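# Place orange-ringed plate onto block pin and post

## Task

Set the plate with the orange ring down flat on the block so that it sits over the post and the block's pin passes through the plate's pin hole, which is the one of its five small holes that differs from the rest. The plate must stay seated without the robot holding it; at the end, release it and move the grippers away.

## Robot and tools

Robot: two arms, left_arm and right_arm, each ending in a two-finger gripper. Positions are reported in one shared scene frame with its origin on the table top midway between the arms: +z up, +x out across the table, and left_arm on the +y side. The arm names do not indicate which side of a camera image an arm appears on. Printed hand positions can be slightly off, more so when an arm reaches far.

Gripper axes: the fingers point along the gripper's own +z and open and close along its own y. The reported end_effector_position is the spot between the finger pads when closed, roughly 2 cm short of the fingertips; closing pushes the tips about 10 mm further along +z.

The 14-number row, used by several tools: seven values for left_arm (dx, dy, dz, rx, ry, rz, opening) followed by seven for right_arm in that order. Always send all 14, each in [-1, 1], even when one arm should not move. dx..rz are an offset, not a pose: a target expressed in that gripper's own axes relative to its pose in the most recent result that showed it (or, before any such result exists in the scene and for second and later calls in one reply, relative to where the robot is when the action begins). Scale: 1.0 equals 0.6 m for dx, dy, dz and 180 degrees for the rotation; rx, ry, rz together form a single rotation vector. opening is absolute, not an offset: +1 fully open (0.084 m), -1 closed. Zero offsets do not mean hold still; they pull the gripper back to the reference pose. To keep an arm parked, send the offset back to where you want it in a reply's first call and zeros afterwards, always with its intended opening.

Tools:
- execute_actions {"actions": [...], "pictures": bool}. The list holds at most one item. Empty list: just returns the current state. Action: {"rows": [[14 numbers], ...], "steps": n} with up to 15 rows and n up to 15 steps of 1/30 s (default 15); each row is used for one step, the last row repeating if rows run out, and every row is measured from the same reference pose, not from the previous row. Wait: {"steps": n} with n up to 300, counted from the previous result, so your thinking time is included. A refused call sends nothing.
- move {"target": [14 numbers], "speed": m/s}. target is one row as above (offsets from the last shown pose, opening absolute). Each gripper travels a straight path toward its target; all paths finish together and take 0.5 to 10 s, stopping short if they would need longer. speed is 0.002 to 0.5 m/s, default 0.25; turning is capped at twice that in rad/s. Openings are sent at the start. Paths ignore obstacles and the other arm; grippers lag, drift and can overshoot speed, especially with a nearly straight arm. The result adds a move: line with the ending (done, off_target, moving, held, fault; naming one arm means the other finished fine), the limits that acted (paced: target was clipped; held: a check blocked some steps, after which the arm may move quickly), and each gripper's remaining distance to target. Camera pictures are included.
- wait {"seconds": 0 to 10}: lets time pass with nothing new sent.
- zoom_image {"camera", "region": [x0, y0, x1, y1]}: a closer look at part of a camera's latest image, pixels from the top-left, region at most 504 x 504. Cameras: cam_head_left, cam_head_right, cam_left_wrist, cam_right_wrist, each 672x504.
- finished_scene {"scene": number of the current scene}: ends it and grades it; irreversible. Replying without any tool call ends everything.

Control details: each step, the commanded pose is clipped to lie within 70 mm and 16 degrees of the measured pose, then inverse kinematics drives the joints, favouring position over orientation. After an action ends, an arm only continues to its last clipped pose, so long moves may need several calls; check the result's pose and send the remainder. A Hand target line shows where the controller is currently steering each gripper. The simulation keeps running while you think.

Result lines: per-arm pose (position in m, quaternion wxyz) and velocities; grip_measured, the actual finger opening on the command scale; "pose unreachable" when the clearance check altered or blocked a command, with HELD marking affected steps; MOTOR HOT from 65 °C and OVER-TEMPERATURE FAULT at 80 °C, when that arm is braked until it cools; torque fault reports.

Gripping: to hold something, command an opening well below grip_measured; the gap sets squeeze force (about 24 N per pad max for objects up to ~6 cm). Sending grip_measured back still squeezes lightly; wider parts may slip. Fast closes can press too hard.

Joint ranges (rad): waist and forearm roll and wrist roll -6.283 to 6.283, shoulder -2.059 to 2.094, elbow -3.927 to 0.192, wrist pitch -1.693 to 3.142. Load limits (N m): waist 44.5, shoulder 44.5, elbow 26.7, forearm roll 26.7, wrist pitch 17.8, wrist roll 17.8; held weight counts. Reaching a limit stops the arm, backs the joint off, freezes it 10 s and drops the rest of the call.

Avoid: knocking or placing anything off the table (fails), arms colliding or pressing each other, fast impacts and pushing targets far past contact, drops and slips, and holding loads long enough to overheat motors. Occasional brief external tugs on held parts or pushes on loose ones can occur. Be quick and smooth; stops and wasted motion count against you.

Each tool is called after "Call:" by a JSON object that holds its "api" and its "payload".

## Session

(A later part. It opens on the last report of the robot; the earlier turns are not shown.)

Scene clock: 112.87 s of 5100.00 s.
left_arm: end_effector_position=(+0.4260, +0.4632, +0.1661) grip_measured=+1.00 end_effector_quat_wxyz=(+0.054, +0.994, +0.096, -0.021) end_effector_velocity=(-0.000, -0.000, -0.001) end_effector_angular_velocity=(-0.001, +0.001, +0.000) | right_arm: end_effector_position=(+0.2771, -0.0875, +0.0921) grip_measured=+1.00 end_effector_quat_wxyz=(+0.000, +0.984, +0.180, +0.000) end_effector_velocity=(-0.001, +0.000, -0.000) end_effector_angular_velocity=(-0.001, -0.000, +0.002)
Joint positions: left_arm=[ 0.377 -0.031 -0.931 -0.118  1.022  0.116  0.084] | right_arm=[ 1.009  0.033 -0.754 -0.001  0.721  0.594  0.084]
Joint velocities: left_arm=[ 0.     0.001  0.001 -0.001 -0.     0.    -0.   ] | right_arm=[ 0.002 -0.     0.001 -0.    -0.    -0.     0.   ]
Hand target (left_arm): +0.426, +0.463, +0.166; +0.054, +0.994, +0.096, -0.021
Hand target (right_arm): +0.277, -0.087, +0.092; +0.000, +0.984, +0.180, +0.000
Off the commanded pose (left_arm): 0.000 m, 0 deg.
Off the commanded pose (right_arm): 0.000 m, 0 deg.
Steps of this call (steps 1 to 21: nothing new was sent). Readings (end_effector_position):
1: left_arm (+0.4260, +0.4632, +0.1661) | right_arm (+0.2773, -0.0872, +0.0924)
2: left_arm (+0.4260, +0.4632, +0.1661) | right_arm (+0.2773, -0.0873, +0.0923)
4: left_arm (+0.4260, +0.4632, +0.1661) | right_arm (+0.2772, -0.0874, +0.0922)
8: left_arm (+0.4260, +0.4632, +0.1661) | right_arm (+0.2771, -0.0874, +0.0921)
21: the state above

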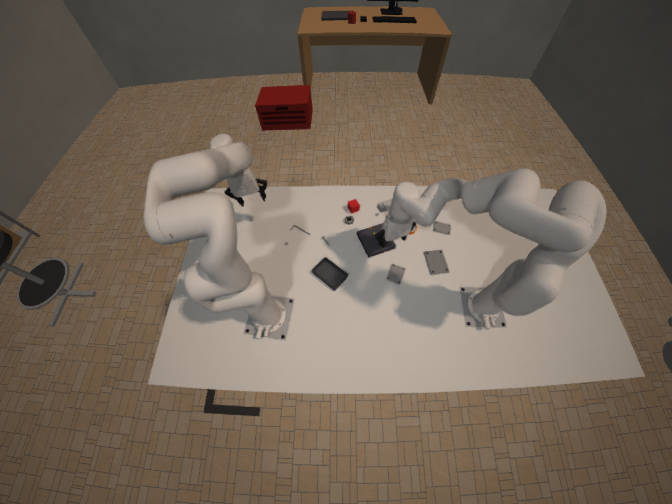

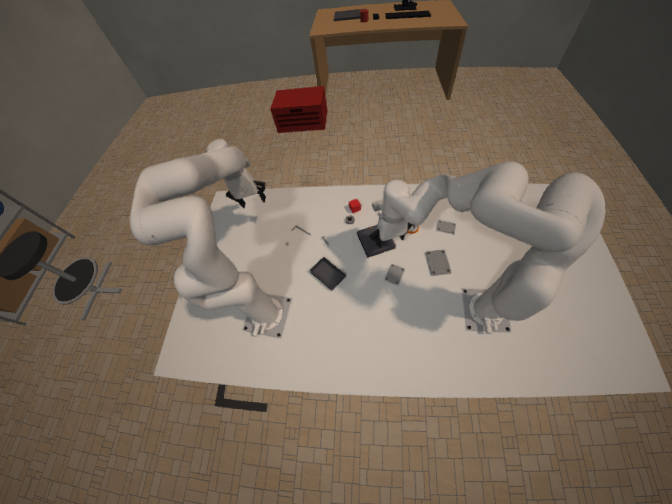

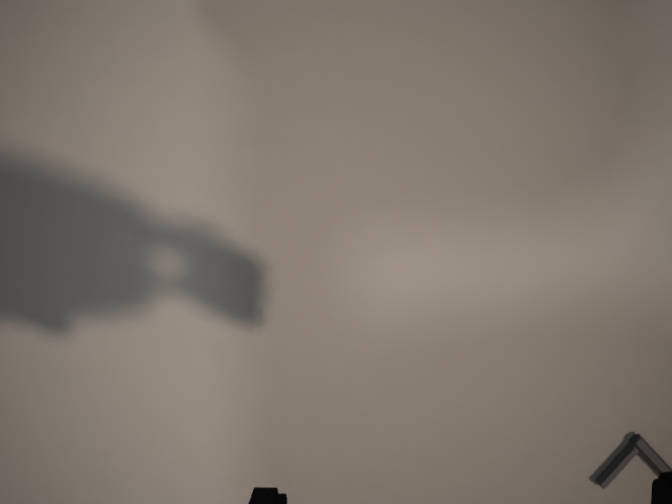

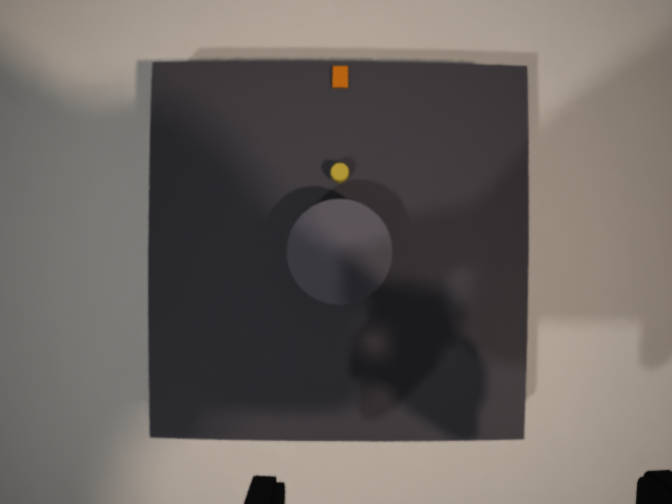

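Call:
{"api": "move", "payload": {"target": [0,0,0,0,0,0,1,0.0350,0.3123,0.0535,0,0,-0.1017,1], "speed": 0.15}}

Call:
{"api": "wait", "payload": {"seconds": 0.7}}

Call:
{"api": "zoom_image", "payload": {"camera": "cam_right_wrist", "region": [216, 132, 456, 372]}}

Scene clock: 122.17 s of 5100.00 s.
left_arm: end_effector_position=(+0.4260, +0.4632, +0.1661) grip_measured=+1.00 end_effector_quat_wxyz=(+0.054, +0.994, +0.096, -0.021) end_effector_velocity=(-0.000, -0.000, -0.000) end_effector_angular_velocity=(-0.001, +0.001, +0.002) | right_arm: end_effector_position=(+0.3627, -0.2550, +0.0601) grip_measured=+1.00 end_effector_quat_wxyz=(+0.000, +0.942, +0.335, +0.000) end_effector_velocity=(+0.001, -0.002, -0.001) end_effector_angular_velocity=(+0.002, +0.002, +0.001)
Joint positions: left_arm=[ 0.377 -0.031 -0.931 -0.118  1.022  0.116  0.084] | right_arm=[ 0.548 -0.033 -0.557 -0.     0.59  -0.187  0.084]
Joint velocities: left_arm=[ 0.     0.     0.001 -0.001  0.    -0.001 -0.   ] | right_arm=[-0.006  0.001  0.     0.004 -0.001 -0.011 -0.   ]
Hand target (left_arm): +0.426, +0.463, +0.166; +0.054, +0.994, +0.096, -0.021
Hand target (right_arm): +0.363, -0.255, +0.060; +0.000, +0.942, +0.335, +0.000
Off the commanded pose (left_arm): 0.000 m, 0 deg.
Off the commanded pose (right_arm): 0.001 m, 0 deg.
After step 90, 4.53 s passed at rest.
move: done

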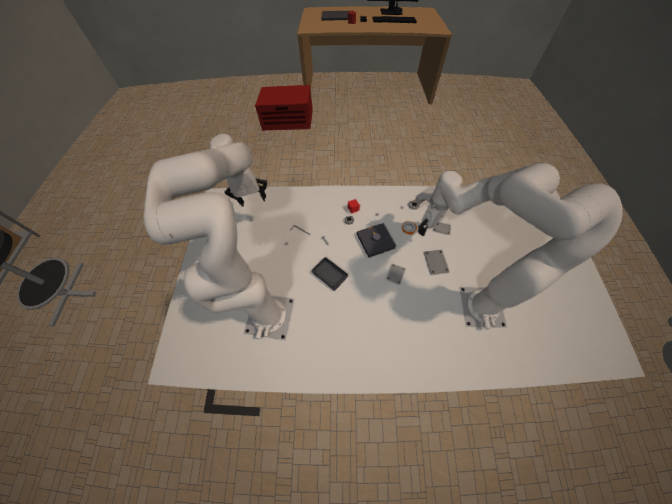

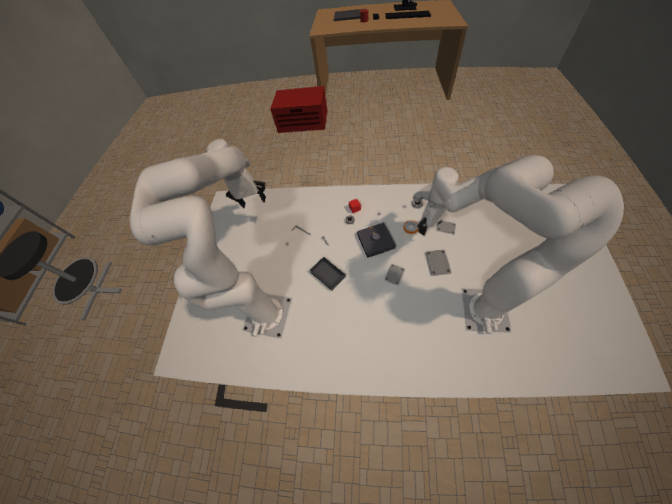

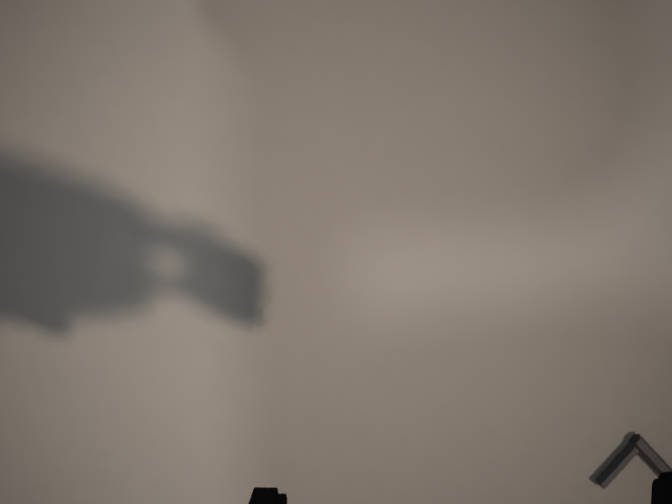

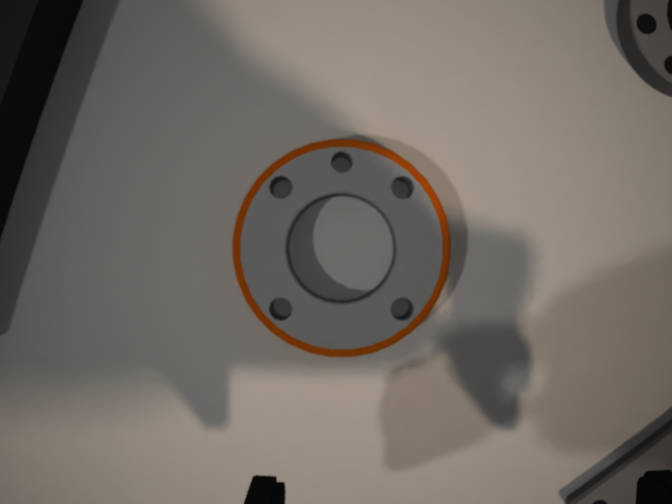

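Scene clock: 122.87 s of 5100.00 s.
left_arm: end_effector_position=(+0.4260, +0.4632, +0.1661) grip_measured=+1.00 end_effector_quat_wxyz=(+0.054, +0.994, +0.096, -0.021) end_effector_velocity=(-0.000, -0.000, -0.000) end_effector_angular_velocity=(+0.001, +0.002, -0.003) | right_arm: end_effector_position=(+0.3628, -0.2552, +0.0601) grip_measured=+1.00 end_effector_quat_wxyz=(+0.000, +0.942, +0.335, +0.000) end_effector_velocity=(-0.000, -0.000, -0.000) end_effector_angular_velocity=(+0.000, +0.001, -0.002)
Joint positions: left_arm=[ 0.377 -0.031 -0.931 -0.118  1.022  0.116  0.084] | right_arm=[ 0.547 -0.033 -0.557 -0.     0.59  -0.189  0.084]
Joint velocities: left_arm=[-0.001 -0.     0.001  0.002  0.001  0.     0.   ] | right_arm=[-0.    -0.     0.001  0.002  0.001  0.     0.   ]
Hand target (left_arm): +0.426, +0.463, +0.166; +0.054, +0.994, +0.096, -0.021
Hand target (right_arm): +0.363, -0.255, +0.060; +0.000, +0.942, +0.335, +0.000
Off the commanded pose (left_arm): 0.000 m, 0 deg.
Off the commanded pose (right_arm): 0.000 m, 0 deg.
Steps of this call (steps 1 to 21: nothing new was sent). Readings (end_effector_position):
1: left_arm (+0.4260, +0.4632, +0.1661) | right_arm (+0.3628, -0.2550, +0.0601)
2: left_arm (+0.4260, +0.4632, +0.1661) | right_arm (+0.3628, -0.2551, +0.0601)
4: left_arm (+0.4260, +0.4632, +0.1661) | right_arm (+0.3628, -0.2551, +0.0601)
8: left_arm (+0.4260, +0.4632, +0.1661) | right_arm (+0.3628, -0.2552, +0.0601)
21: the state above

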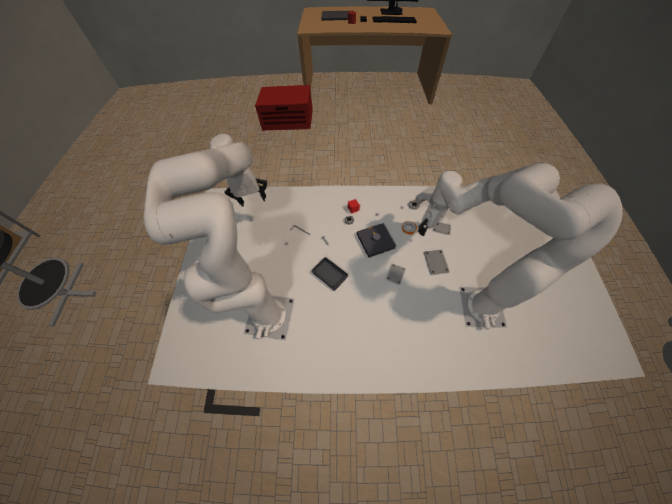

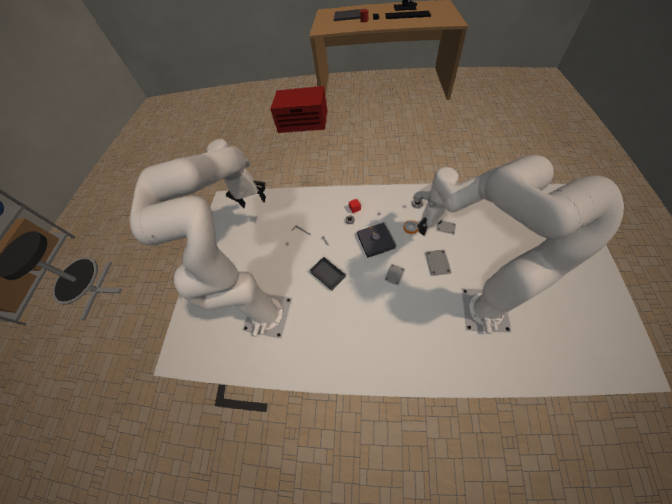

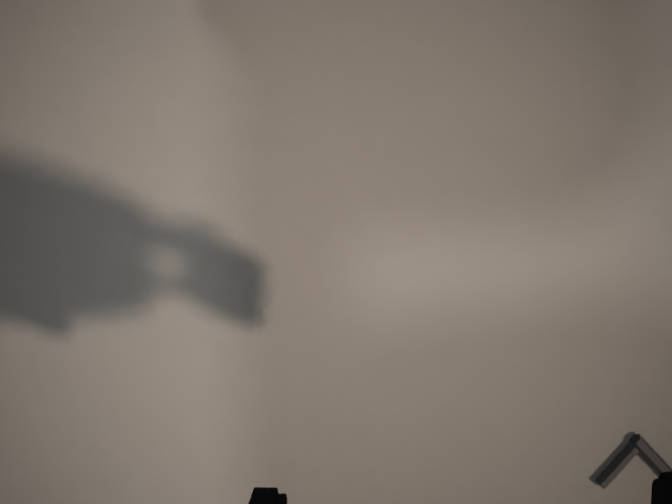

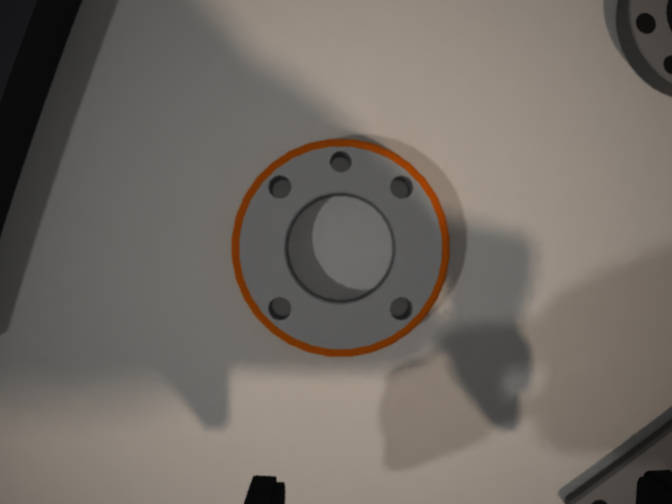

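Region (216, 132, 456, 372) of cam_right_wrist's 672x504 image, scaled by 2.100, with more detail than that image has.

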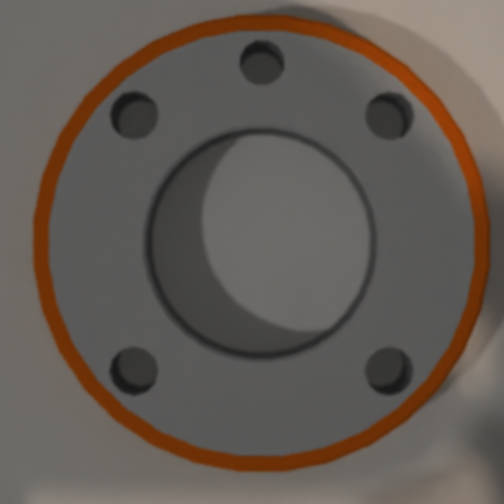

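Call:
{"api": "move", "payload": {"target": [0,0,0,0,0,0,1,0.11877,-0.04888,0,0,0,0,1], "speed": 0.1}}

Call:
{"api": "wait", "payload": {"seconds": 0.5}}

Call:
{"api": "move", "payload": {"target": [0,0,0,0,0,0,1,0,0,0.0685,0,0,0,1], "speed": 0.05}}

Call:
{"api": "wait", "payload": {"seconds": 0.5}}

Call:
{"api": "move", "payload": {"target": [0,0,0,0,0,0,1,0,0,0,0,0,0,-0.4], "speed": 0.02}}

Scene clock: 141.67 s of 5100.00 s.
left_arm: end_effector_position=(+0.4260, +0.4632, +0.1661) grip_measured=+1.00 end_effector_quat_wxyz=(+0.054, +0.994, +0.096, -0.021) end_effector_velocity=(-0.001, +0.001, -0.001) end_effector_angular_velocity=(+0.000, +0.002, +0.000) | right_arm: end_effector_position=(+0.3996, -0.1878, +0.0600) grip_measured=+1.00 end_effector_quat_wxyz=(+0.000, +0.942, +0.334, +0.000) end_effector_velocity=(+0.001, +0.002, +0.000) end_effector_angular_velocity=(+0.000, -0.002, +0.002)
Joint positions: left_arm=[ 0.377 -0.031 -0.931 -0.118  1.022  0.116  0.084] | right_arm=[ 0.643  0.16  -0.803 -0.     0.642 -0.093  0.084]
Joint velocities: left_arm=[ 0.001  0.001  0.002  0.001 -0.001  0.     0.   ] | right_arm=[ 0.003  0.005 -0.008 -0.001  0.001  0.002  0.   ]
Hand target (left_arm): +0.426, +0.463, +0.166; +0.054, +0.994, +0.096, -0.021
Hand target (right_arm): +0.400, -0.188, +0.060; +0.000, +0.942, +0.335, +0.000
Off the commanded pose (left_arm): 0.000 m, 0 deg.
Off the commanded pose (right_arm): 0.000 m, 0 deg.
After step 90, 14.60 s passed at rest.
move: done

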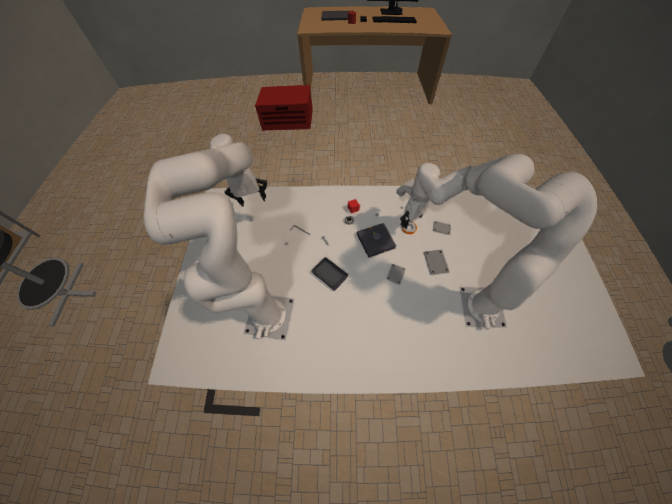

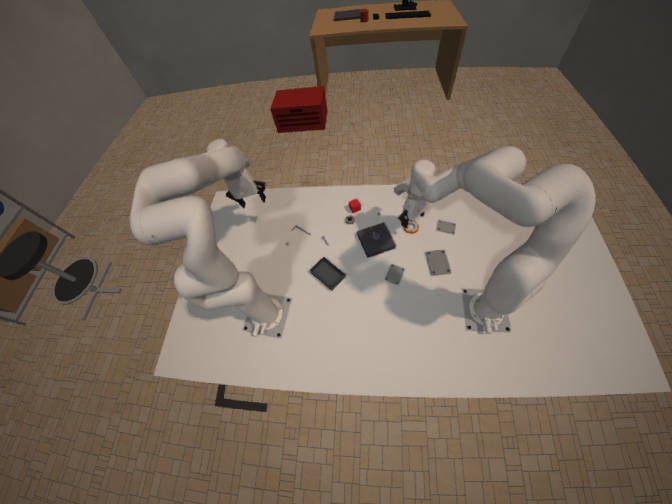

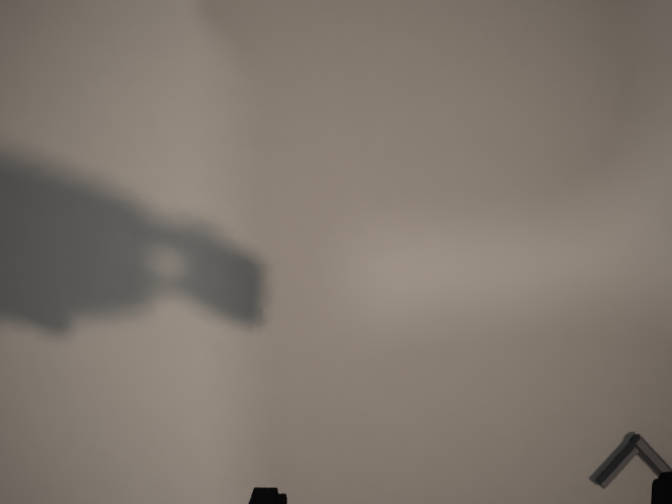

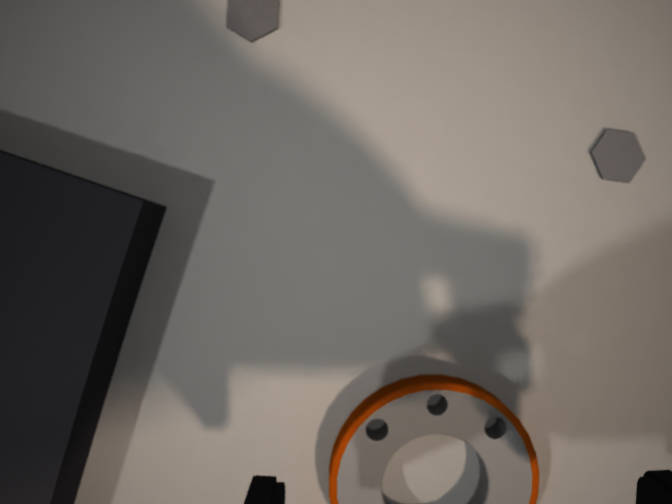

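Scene clock: 142.17 s of 5100.00 s.
left_arm: end_effector_position=(+0.4260, +0.4632, +0.1661) grip_measured=+1.00 end_effector_quat_wxyz=(+0.054, +0.994, +0.096, -0.021) end_effector_velocity=(+0.000, +0.000, +0.000) end_effector_angular_velocity=(+0.001, -0.001, +0.000) | right_arm: end_effector_position=(+0.3998, -0.1876, +0.0600) grip_measured=+1.00 end_effector_quat_wxyz=(+0.000, +0.942, +0.335, +0.000) end_effector_velocity=(+0.000, -0.000, +0.000) end_effector_angular_velocity=(+0.001, +0.000, -0.002)
Joint positions: left_arm=[ 0.377 -0.031 -0.931 -0.118  1.022  0.116  0.084] | right_arm=[ 0.643  0.161 -0.803 -0.     0.642 -0.093  0.084]
Joint velocities: left_arm=[ 0.    -0.001 -0.     0.    -0.    -0.001  0.   ] | right_arm=[-0.001  0.    -0.     0.001 -0.     0.     0.   ]
Hand target (left_arm): +0.426, +0.463, +0.166; +0.054, +0.994, +0.096, -0.021
Hand target (right_arm): +0.400, -0.188, +0.060; +0.000, +0.942, +0.335, +0.000
Off the commanded pose (left_arm): 0.000 m, 0 deg.
Off the commanded pose (right_arm): 0.000 m, 0 deg.
Steps of this call (steps 1 to 15: nothing new was sent). Readings (end_effector_position):
1: left_arm (+0.4260, +0.4632, +0.1661) | right_arm (+0.3997, -0.1878, +0.0600)
2: left_arm (+0.4260, +0.4632, +0.1661) | right_arm (+0.3997, -0.1877, +0.0600)
4: left_arm (+0.4260, +0.4632, +0.1661) | right_arm (+0.3997, -0.1877, +0.0600)
8: left_arm (+0.4260, +0.4632, +0.1661) | right_arm (+0.3997, -0.1876, +0.0600)
15: the state above

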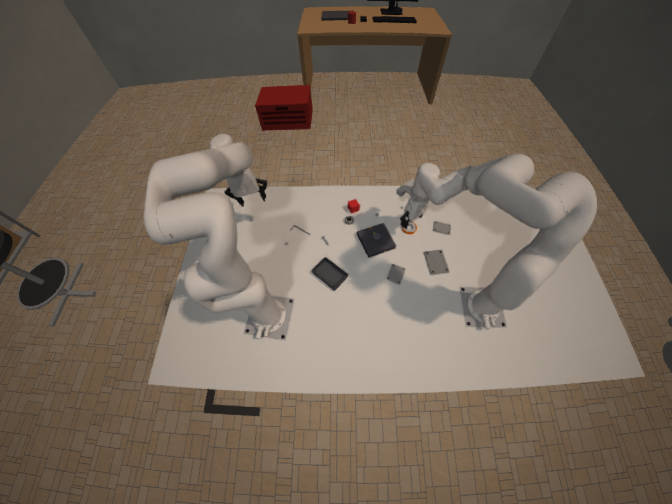

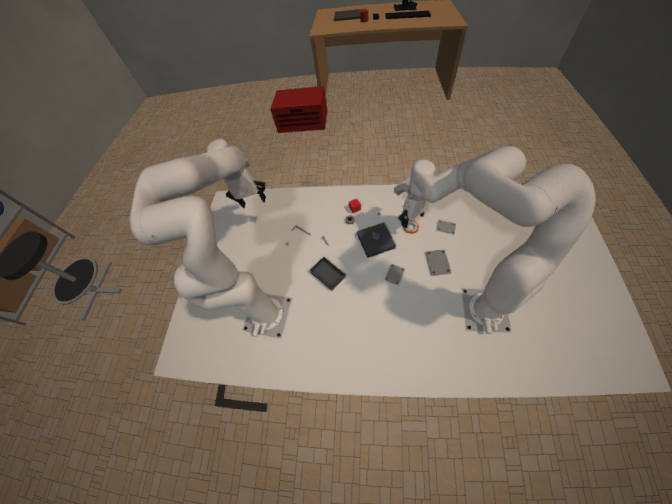

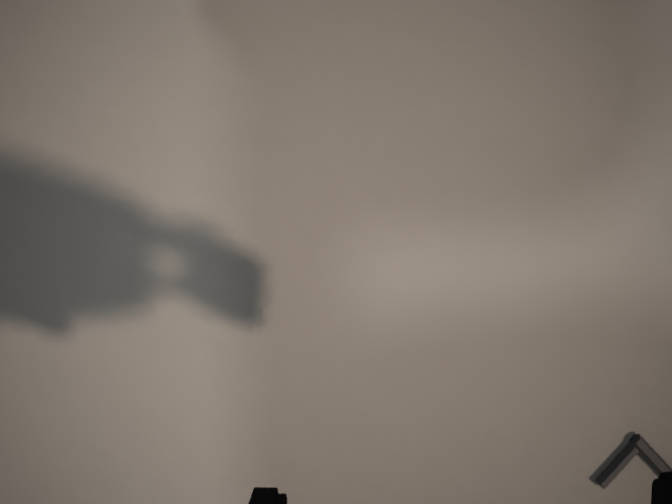

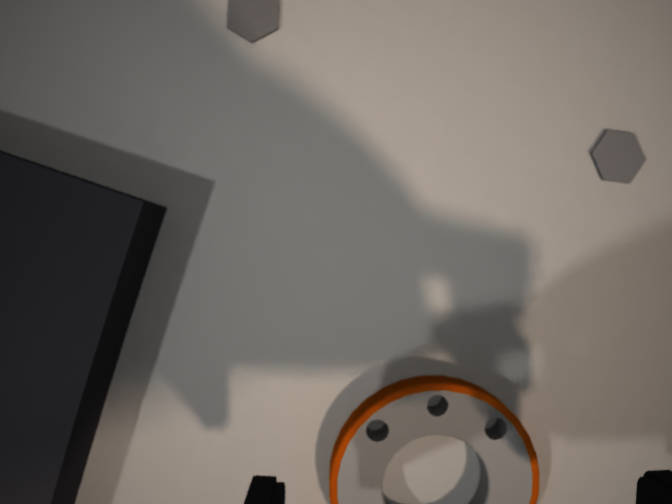

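Scene clock: 143.33 s of 5100.00 s.
left_arm: end_effector_position=(+0.4260, +0.4632, +0.1661) grip_measured=+1.00 end_effector_quat_wxyz=(+0.054, +0.994, +0.096, -0.021) end_effector_velocity=(+0.000, +0.001, -0.000) end_effector_angular_velocity=(+0.001, -0.000, +0.001) | right_arm: end_effector_position=(+0.3998, -0.1875, +0.0192) grip_measured=+1.00 end_effector_quat_wxyz=(-0.000, +0.942, +0.335, +0.000) end_effector_velocity=(-0.000, +0.000, -0.001) end_effector_angular_velocity=(+0.001, -0.000, +0.000)
Joint positions: left_arm=[ 0.377 -0.031 -0.931 -0.118  1.022  0.116  0.084] | right_arm=[ 0.643  0.265 -0.793 -0.     0.527 -0.093  0.084]
Joint velocities: left_arm=[ 0.002  0.001 -0.001  0.001 -0.     0.    -0.   ] | right_arm=[ 0.001  0.004  0.     0.001 -0.005 -0.     0.   ]
Hand target (left_arm): +0.426, +0.463, +0.166; +0.054, +0.994, +0.096, -0.021
Hand target (right_arm): +0.400, -0.188, +0.019; +0.000, +0.942, +0.335, +0.000
Off the commanded pose (left_arm): 0.000 m, 0 deg.
Off the commanded pose (right_arm): 0.000 m, 0 deg.
move: done

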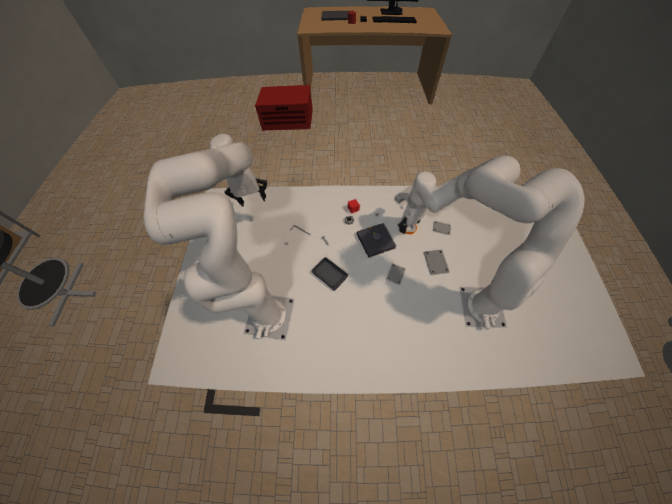

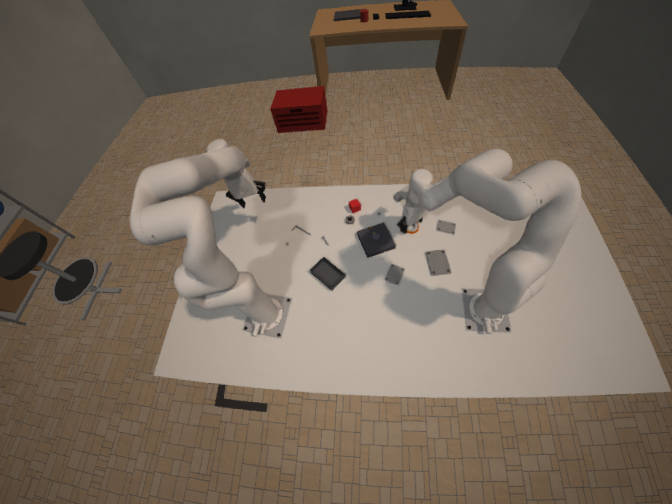

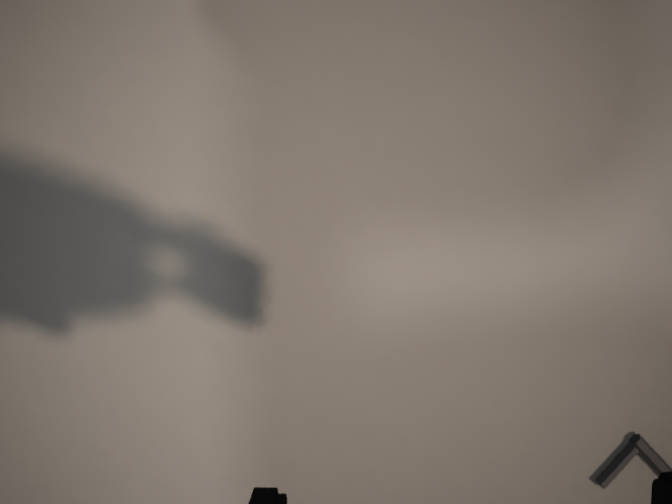

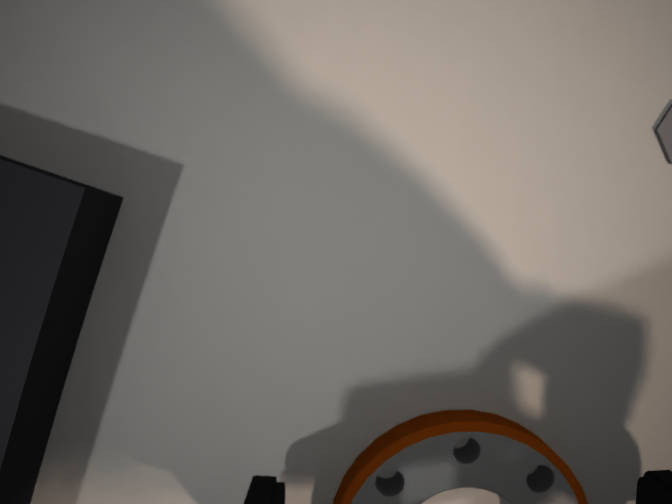

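Scene clock: 143.83 s of 5100.00 s.
left_arm: end_effector_position=(+0.4260, +0.4632, +0.1661) grip_measured=+1.00 end_effector_quat_wxyz=(+0.054, +0.994, +0.096, -0.021) end_effector_velocity=(+0.000, -0.001, -0.000) end_effector_angular_velocity=(-0.001, -0.000, +0.000) | right_arm: end_effector_position=(+0.3997, -0.1876, +0.0189) grip_measured=+1.00 end_effector_quat_wxyz=(+0.000, +0.942, +0.335, +0.000) end_effector_velocity=(+0.000, +0.000, -0.000) end_effector_angular_velocity=(+0.000, -0.001, +0.001)
Joint positions: left_arm=[ 0.377 -0.031 -0.931 -0.118  1.022  0.116  0.084] | right_arm=[ 0.643  0.266 -0.793 -0.     0.527 -0.093  0.084]
Joint velocities: left_arm=[-0.001  0.001 -0.    -0.002 -0.    -0.     0.   ] | right_arm=[ 0.     0.     0.    -0.001 -0.001 -0.     0.   ]
Hand target (left_arm): +0.426, +0.463, +0.166; +0.054, +0.994, +0.096, -0.021
Hand target (right_arm): +0.400, -0.188, +0.019; +0.000, +0.942, +0.335, +0.000
Off the commanded pose (left_arm): 0.000 m, 0 deg.
Off the commanded pose (right_arm): 0.000 m, 0 deg.
Steps of this call (steps 1 to 15: nothing new was sent). Readings (end_effector_position):
1: left_arm (+0.4260, +0.4632, +0.1661) | right_arm (+0.3998, -0.1875, +0.0192)
2: left_arm (+0.4260, +0.4632, +0.1661) | right_arm (+0.3998, -0.1875, +0.0191)
4: left_arm (+0.4260, +0.4632, +0.1661) | right_arm (+0.3997, -0.1876, +0.0190)
8: left_arm (+0.4260, +0.4632, +0.1661) | right_arm (+0.3997, -0.1876, +0.0189)
15: the state above

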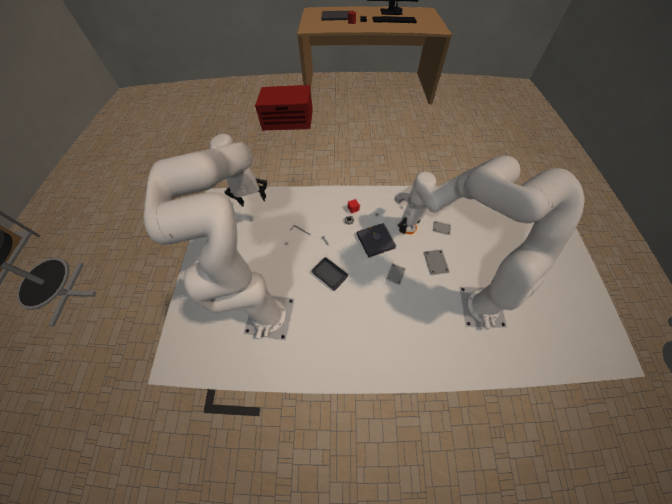

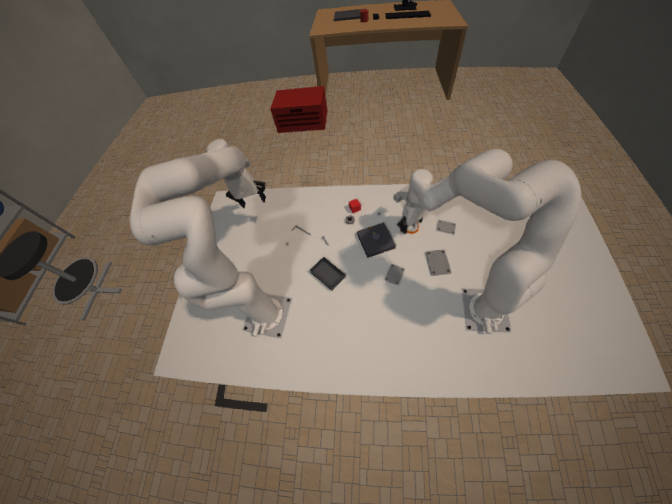

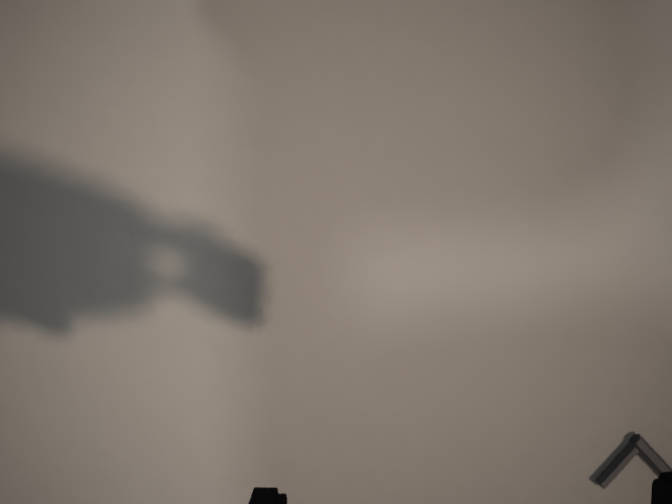

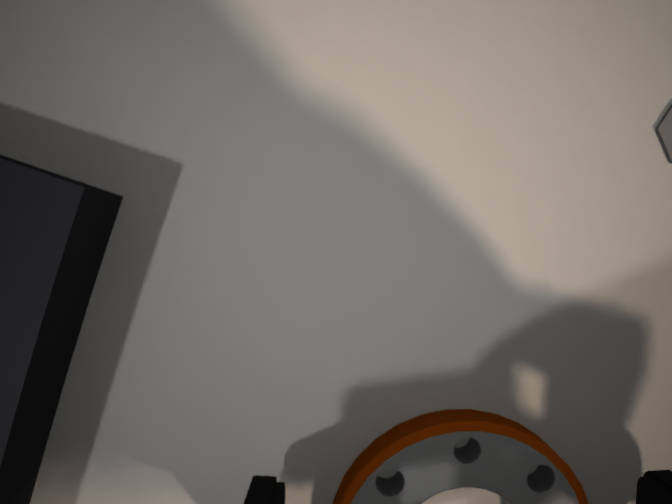

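Scene clock: 144.33 s of 5100.00 s.
left_arm: end_effector_position=(+0.4260, +0.4632, +0.1661) grip_measured=+1.00 end_effector_quat_wxyz=(+0.054, +0.994, +0.096, -0.021) end_effector_velocity=(-0.000, +0.000, -0.001) end_effector_angular_velocity=(+0.001, +0.001, -0.001) | right_arm: end_effector_position=(+0.3997, -0.1876, +0.0190) grip_measured=+0.45 end_effector_quat_wxyz=(+0.000, +0.942, +0.335, +0.000) end_effector_velocity=(+0.001, -0.001, +0.000) end_effector_angular_velocity=(+0.001, -0.000, -0.003)
Joint positions: left_arm=[ 0.377 -0.031 -0.931 -0.118  1.022  0.116  0.084] | right_arm=[ 0.643  0.266 -0.793 -0.     0.527 -0.093  0.063]
Joint velocities: left_arm=[-0.     0.001  0.001  0.001 -0.001 -0.     0.   ] | right_arm=[-0.003  0.     0.     0.001 -0.001 -0.     0.   ]
Hand target (left_arm): +0.426, +0.463, +0.166; +0.054, +0.994, +0.096, -0.021
Hand target (right_arm): +0.400, -0.188, +0.019; +0.000, +0.942, +0.335, +0.000
Off the commanded pose (left_arm): 0.000 m, 0 deg.
Off the commanded pose (right_arm): 0.000 m, 0 deg.
move: done

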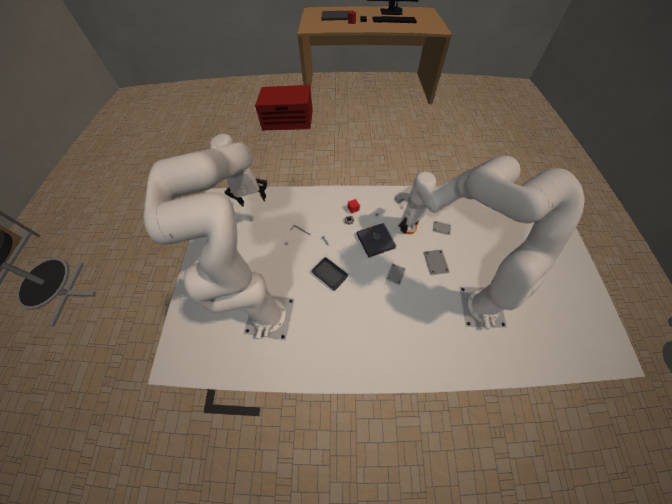

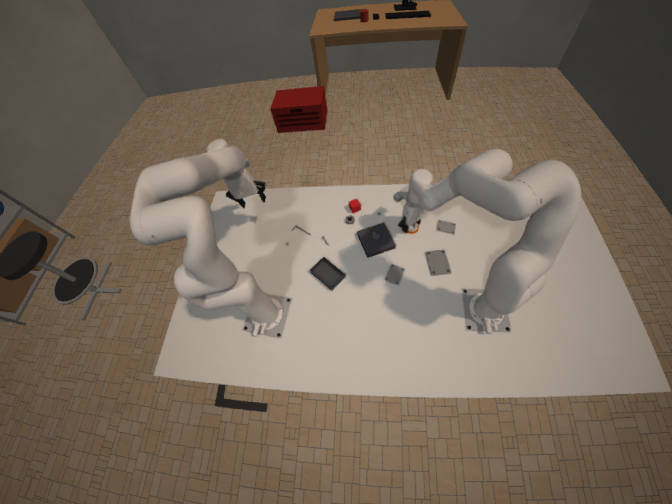

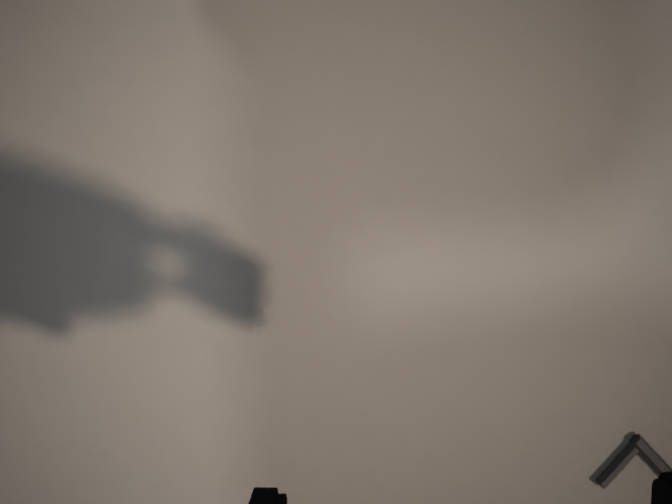

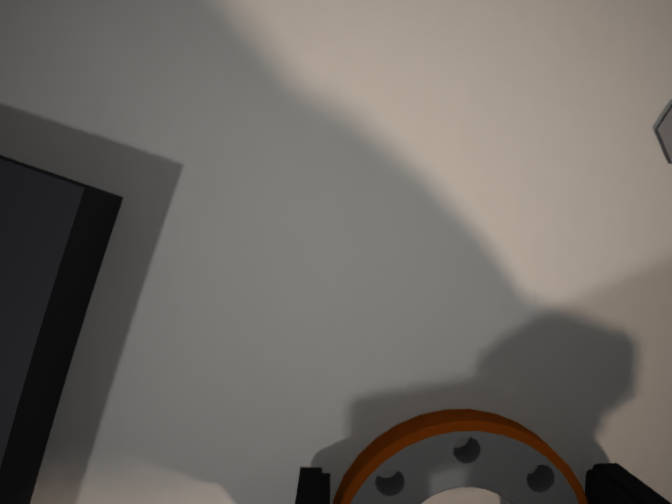

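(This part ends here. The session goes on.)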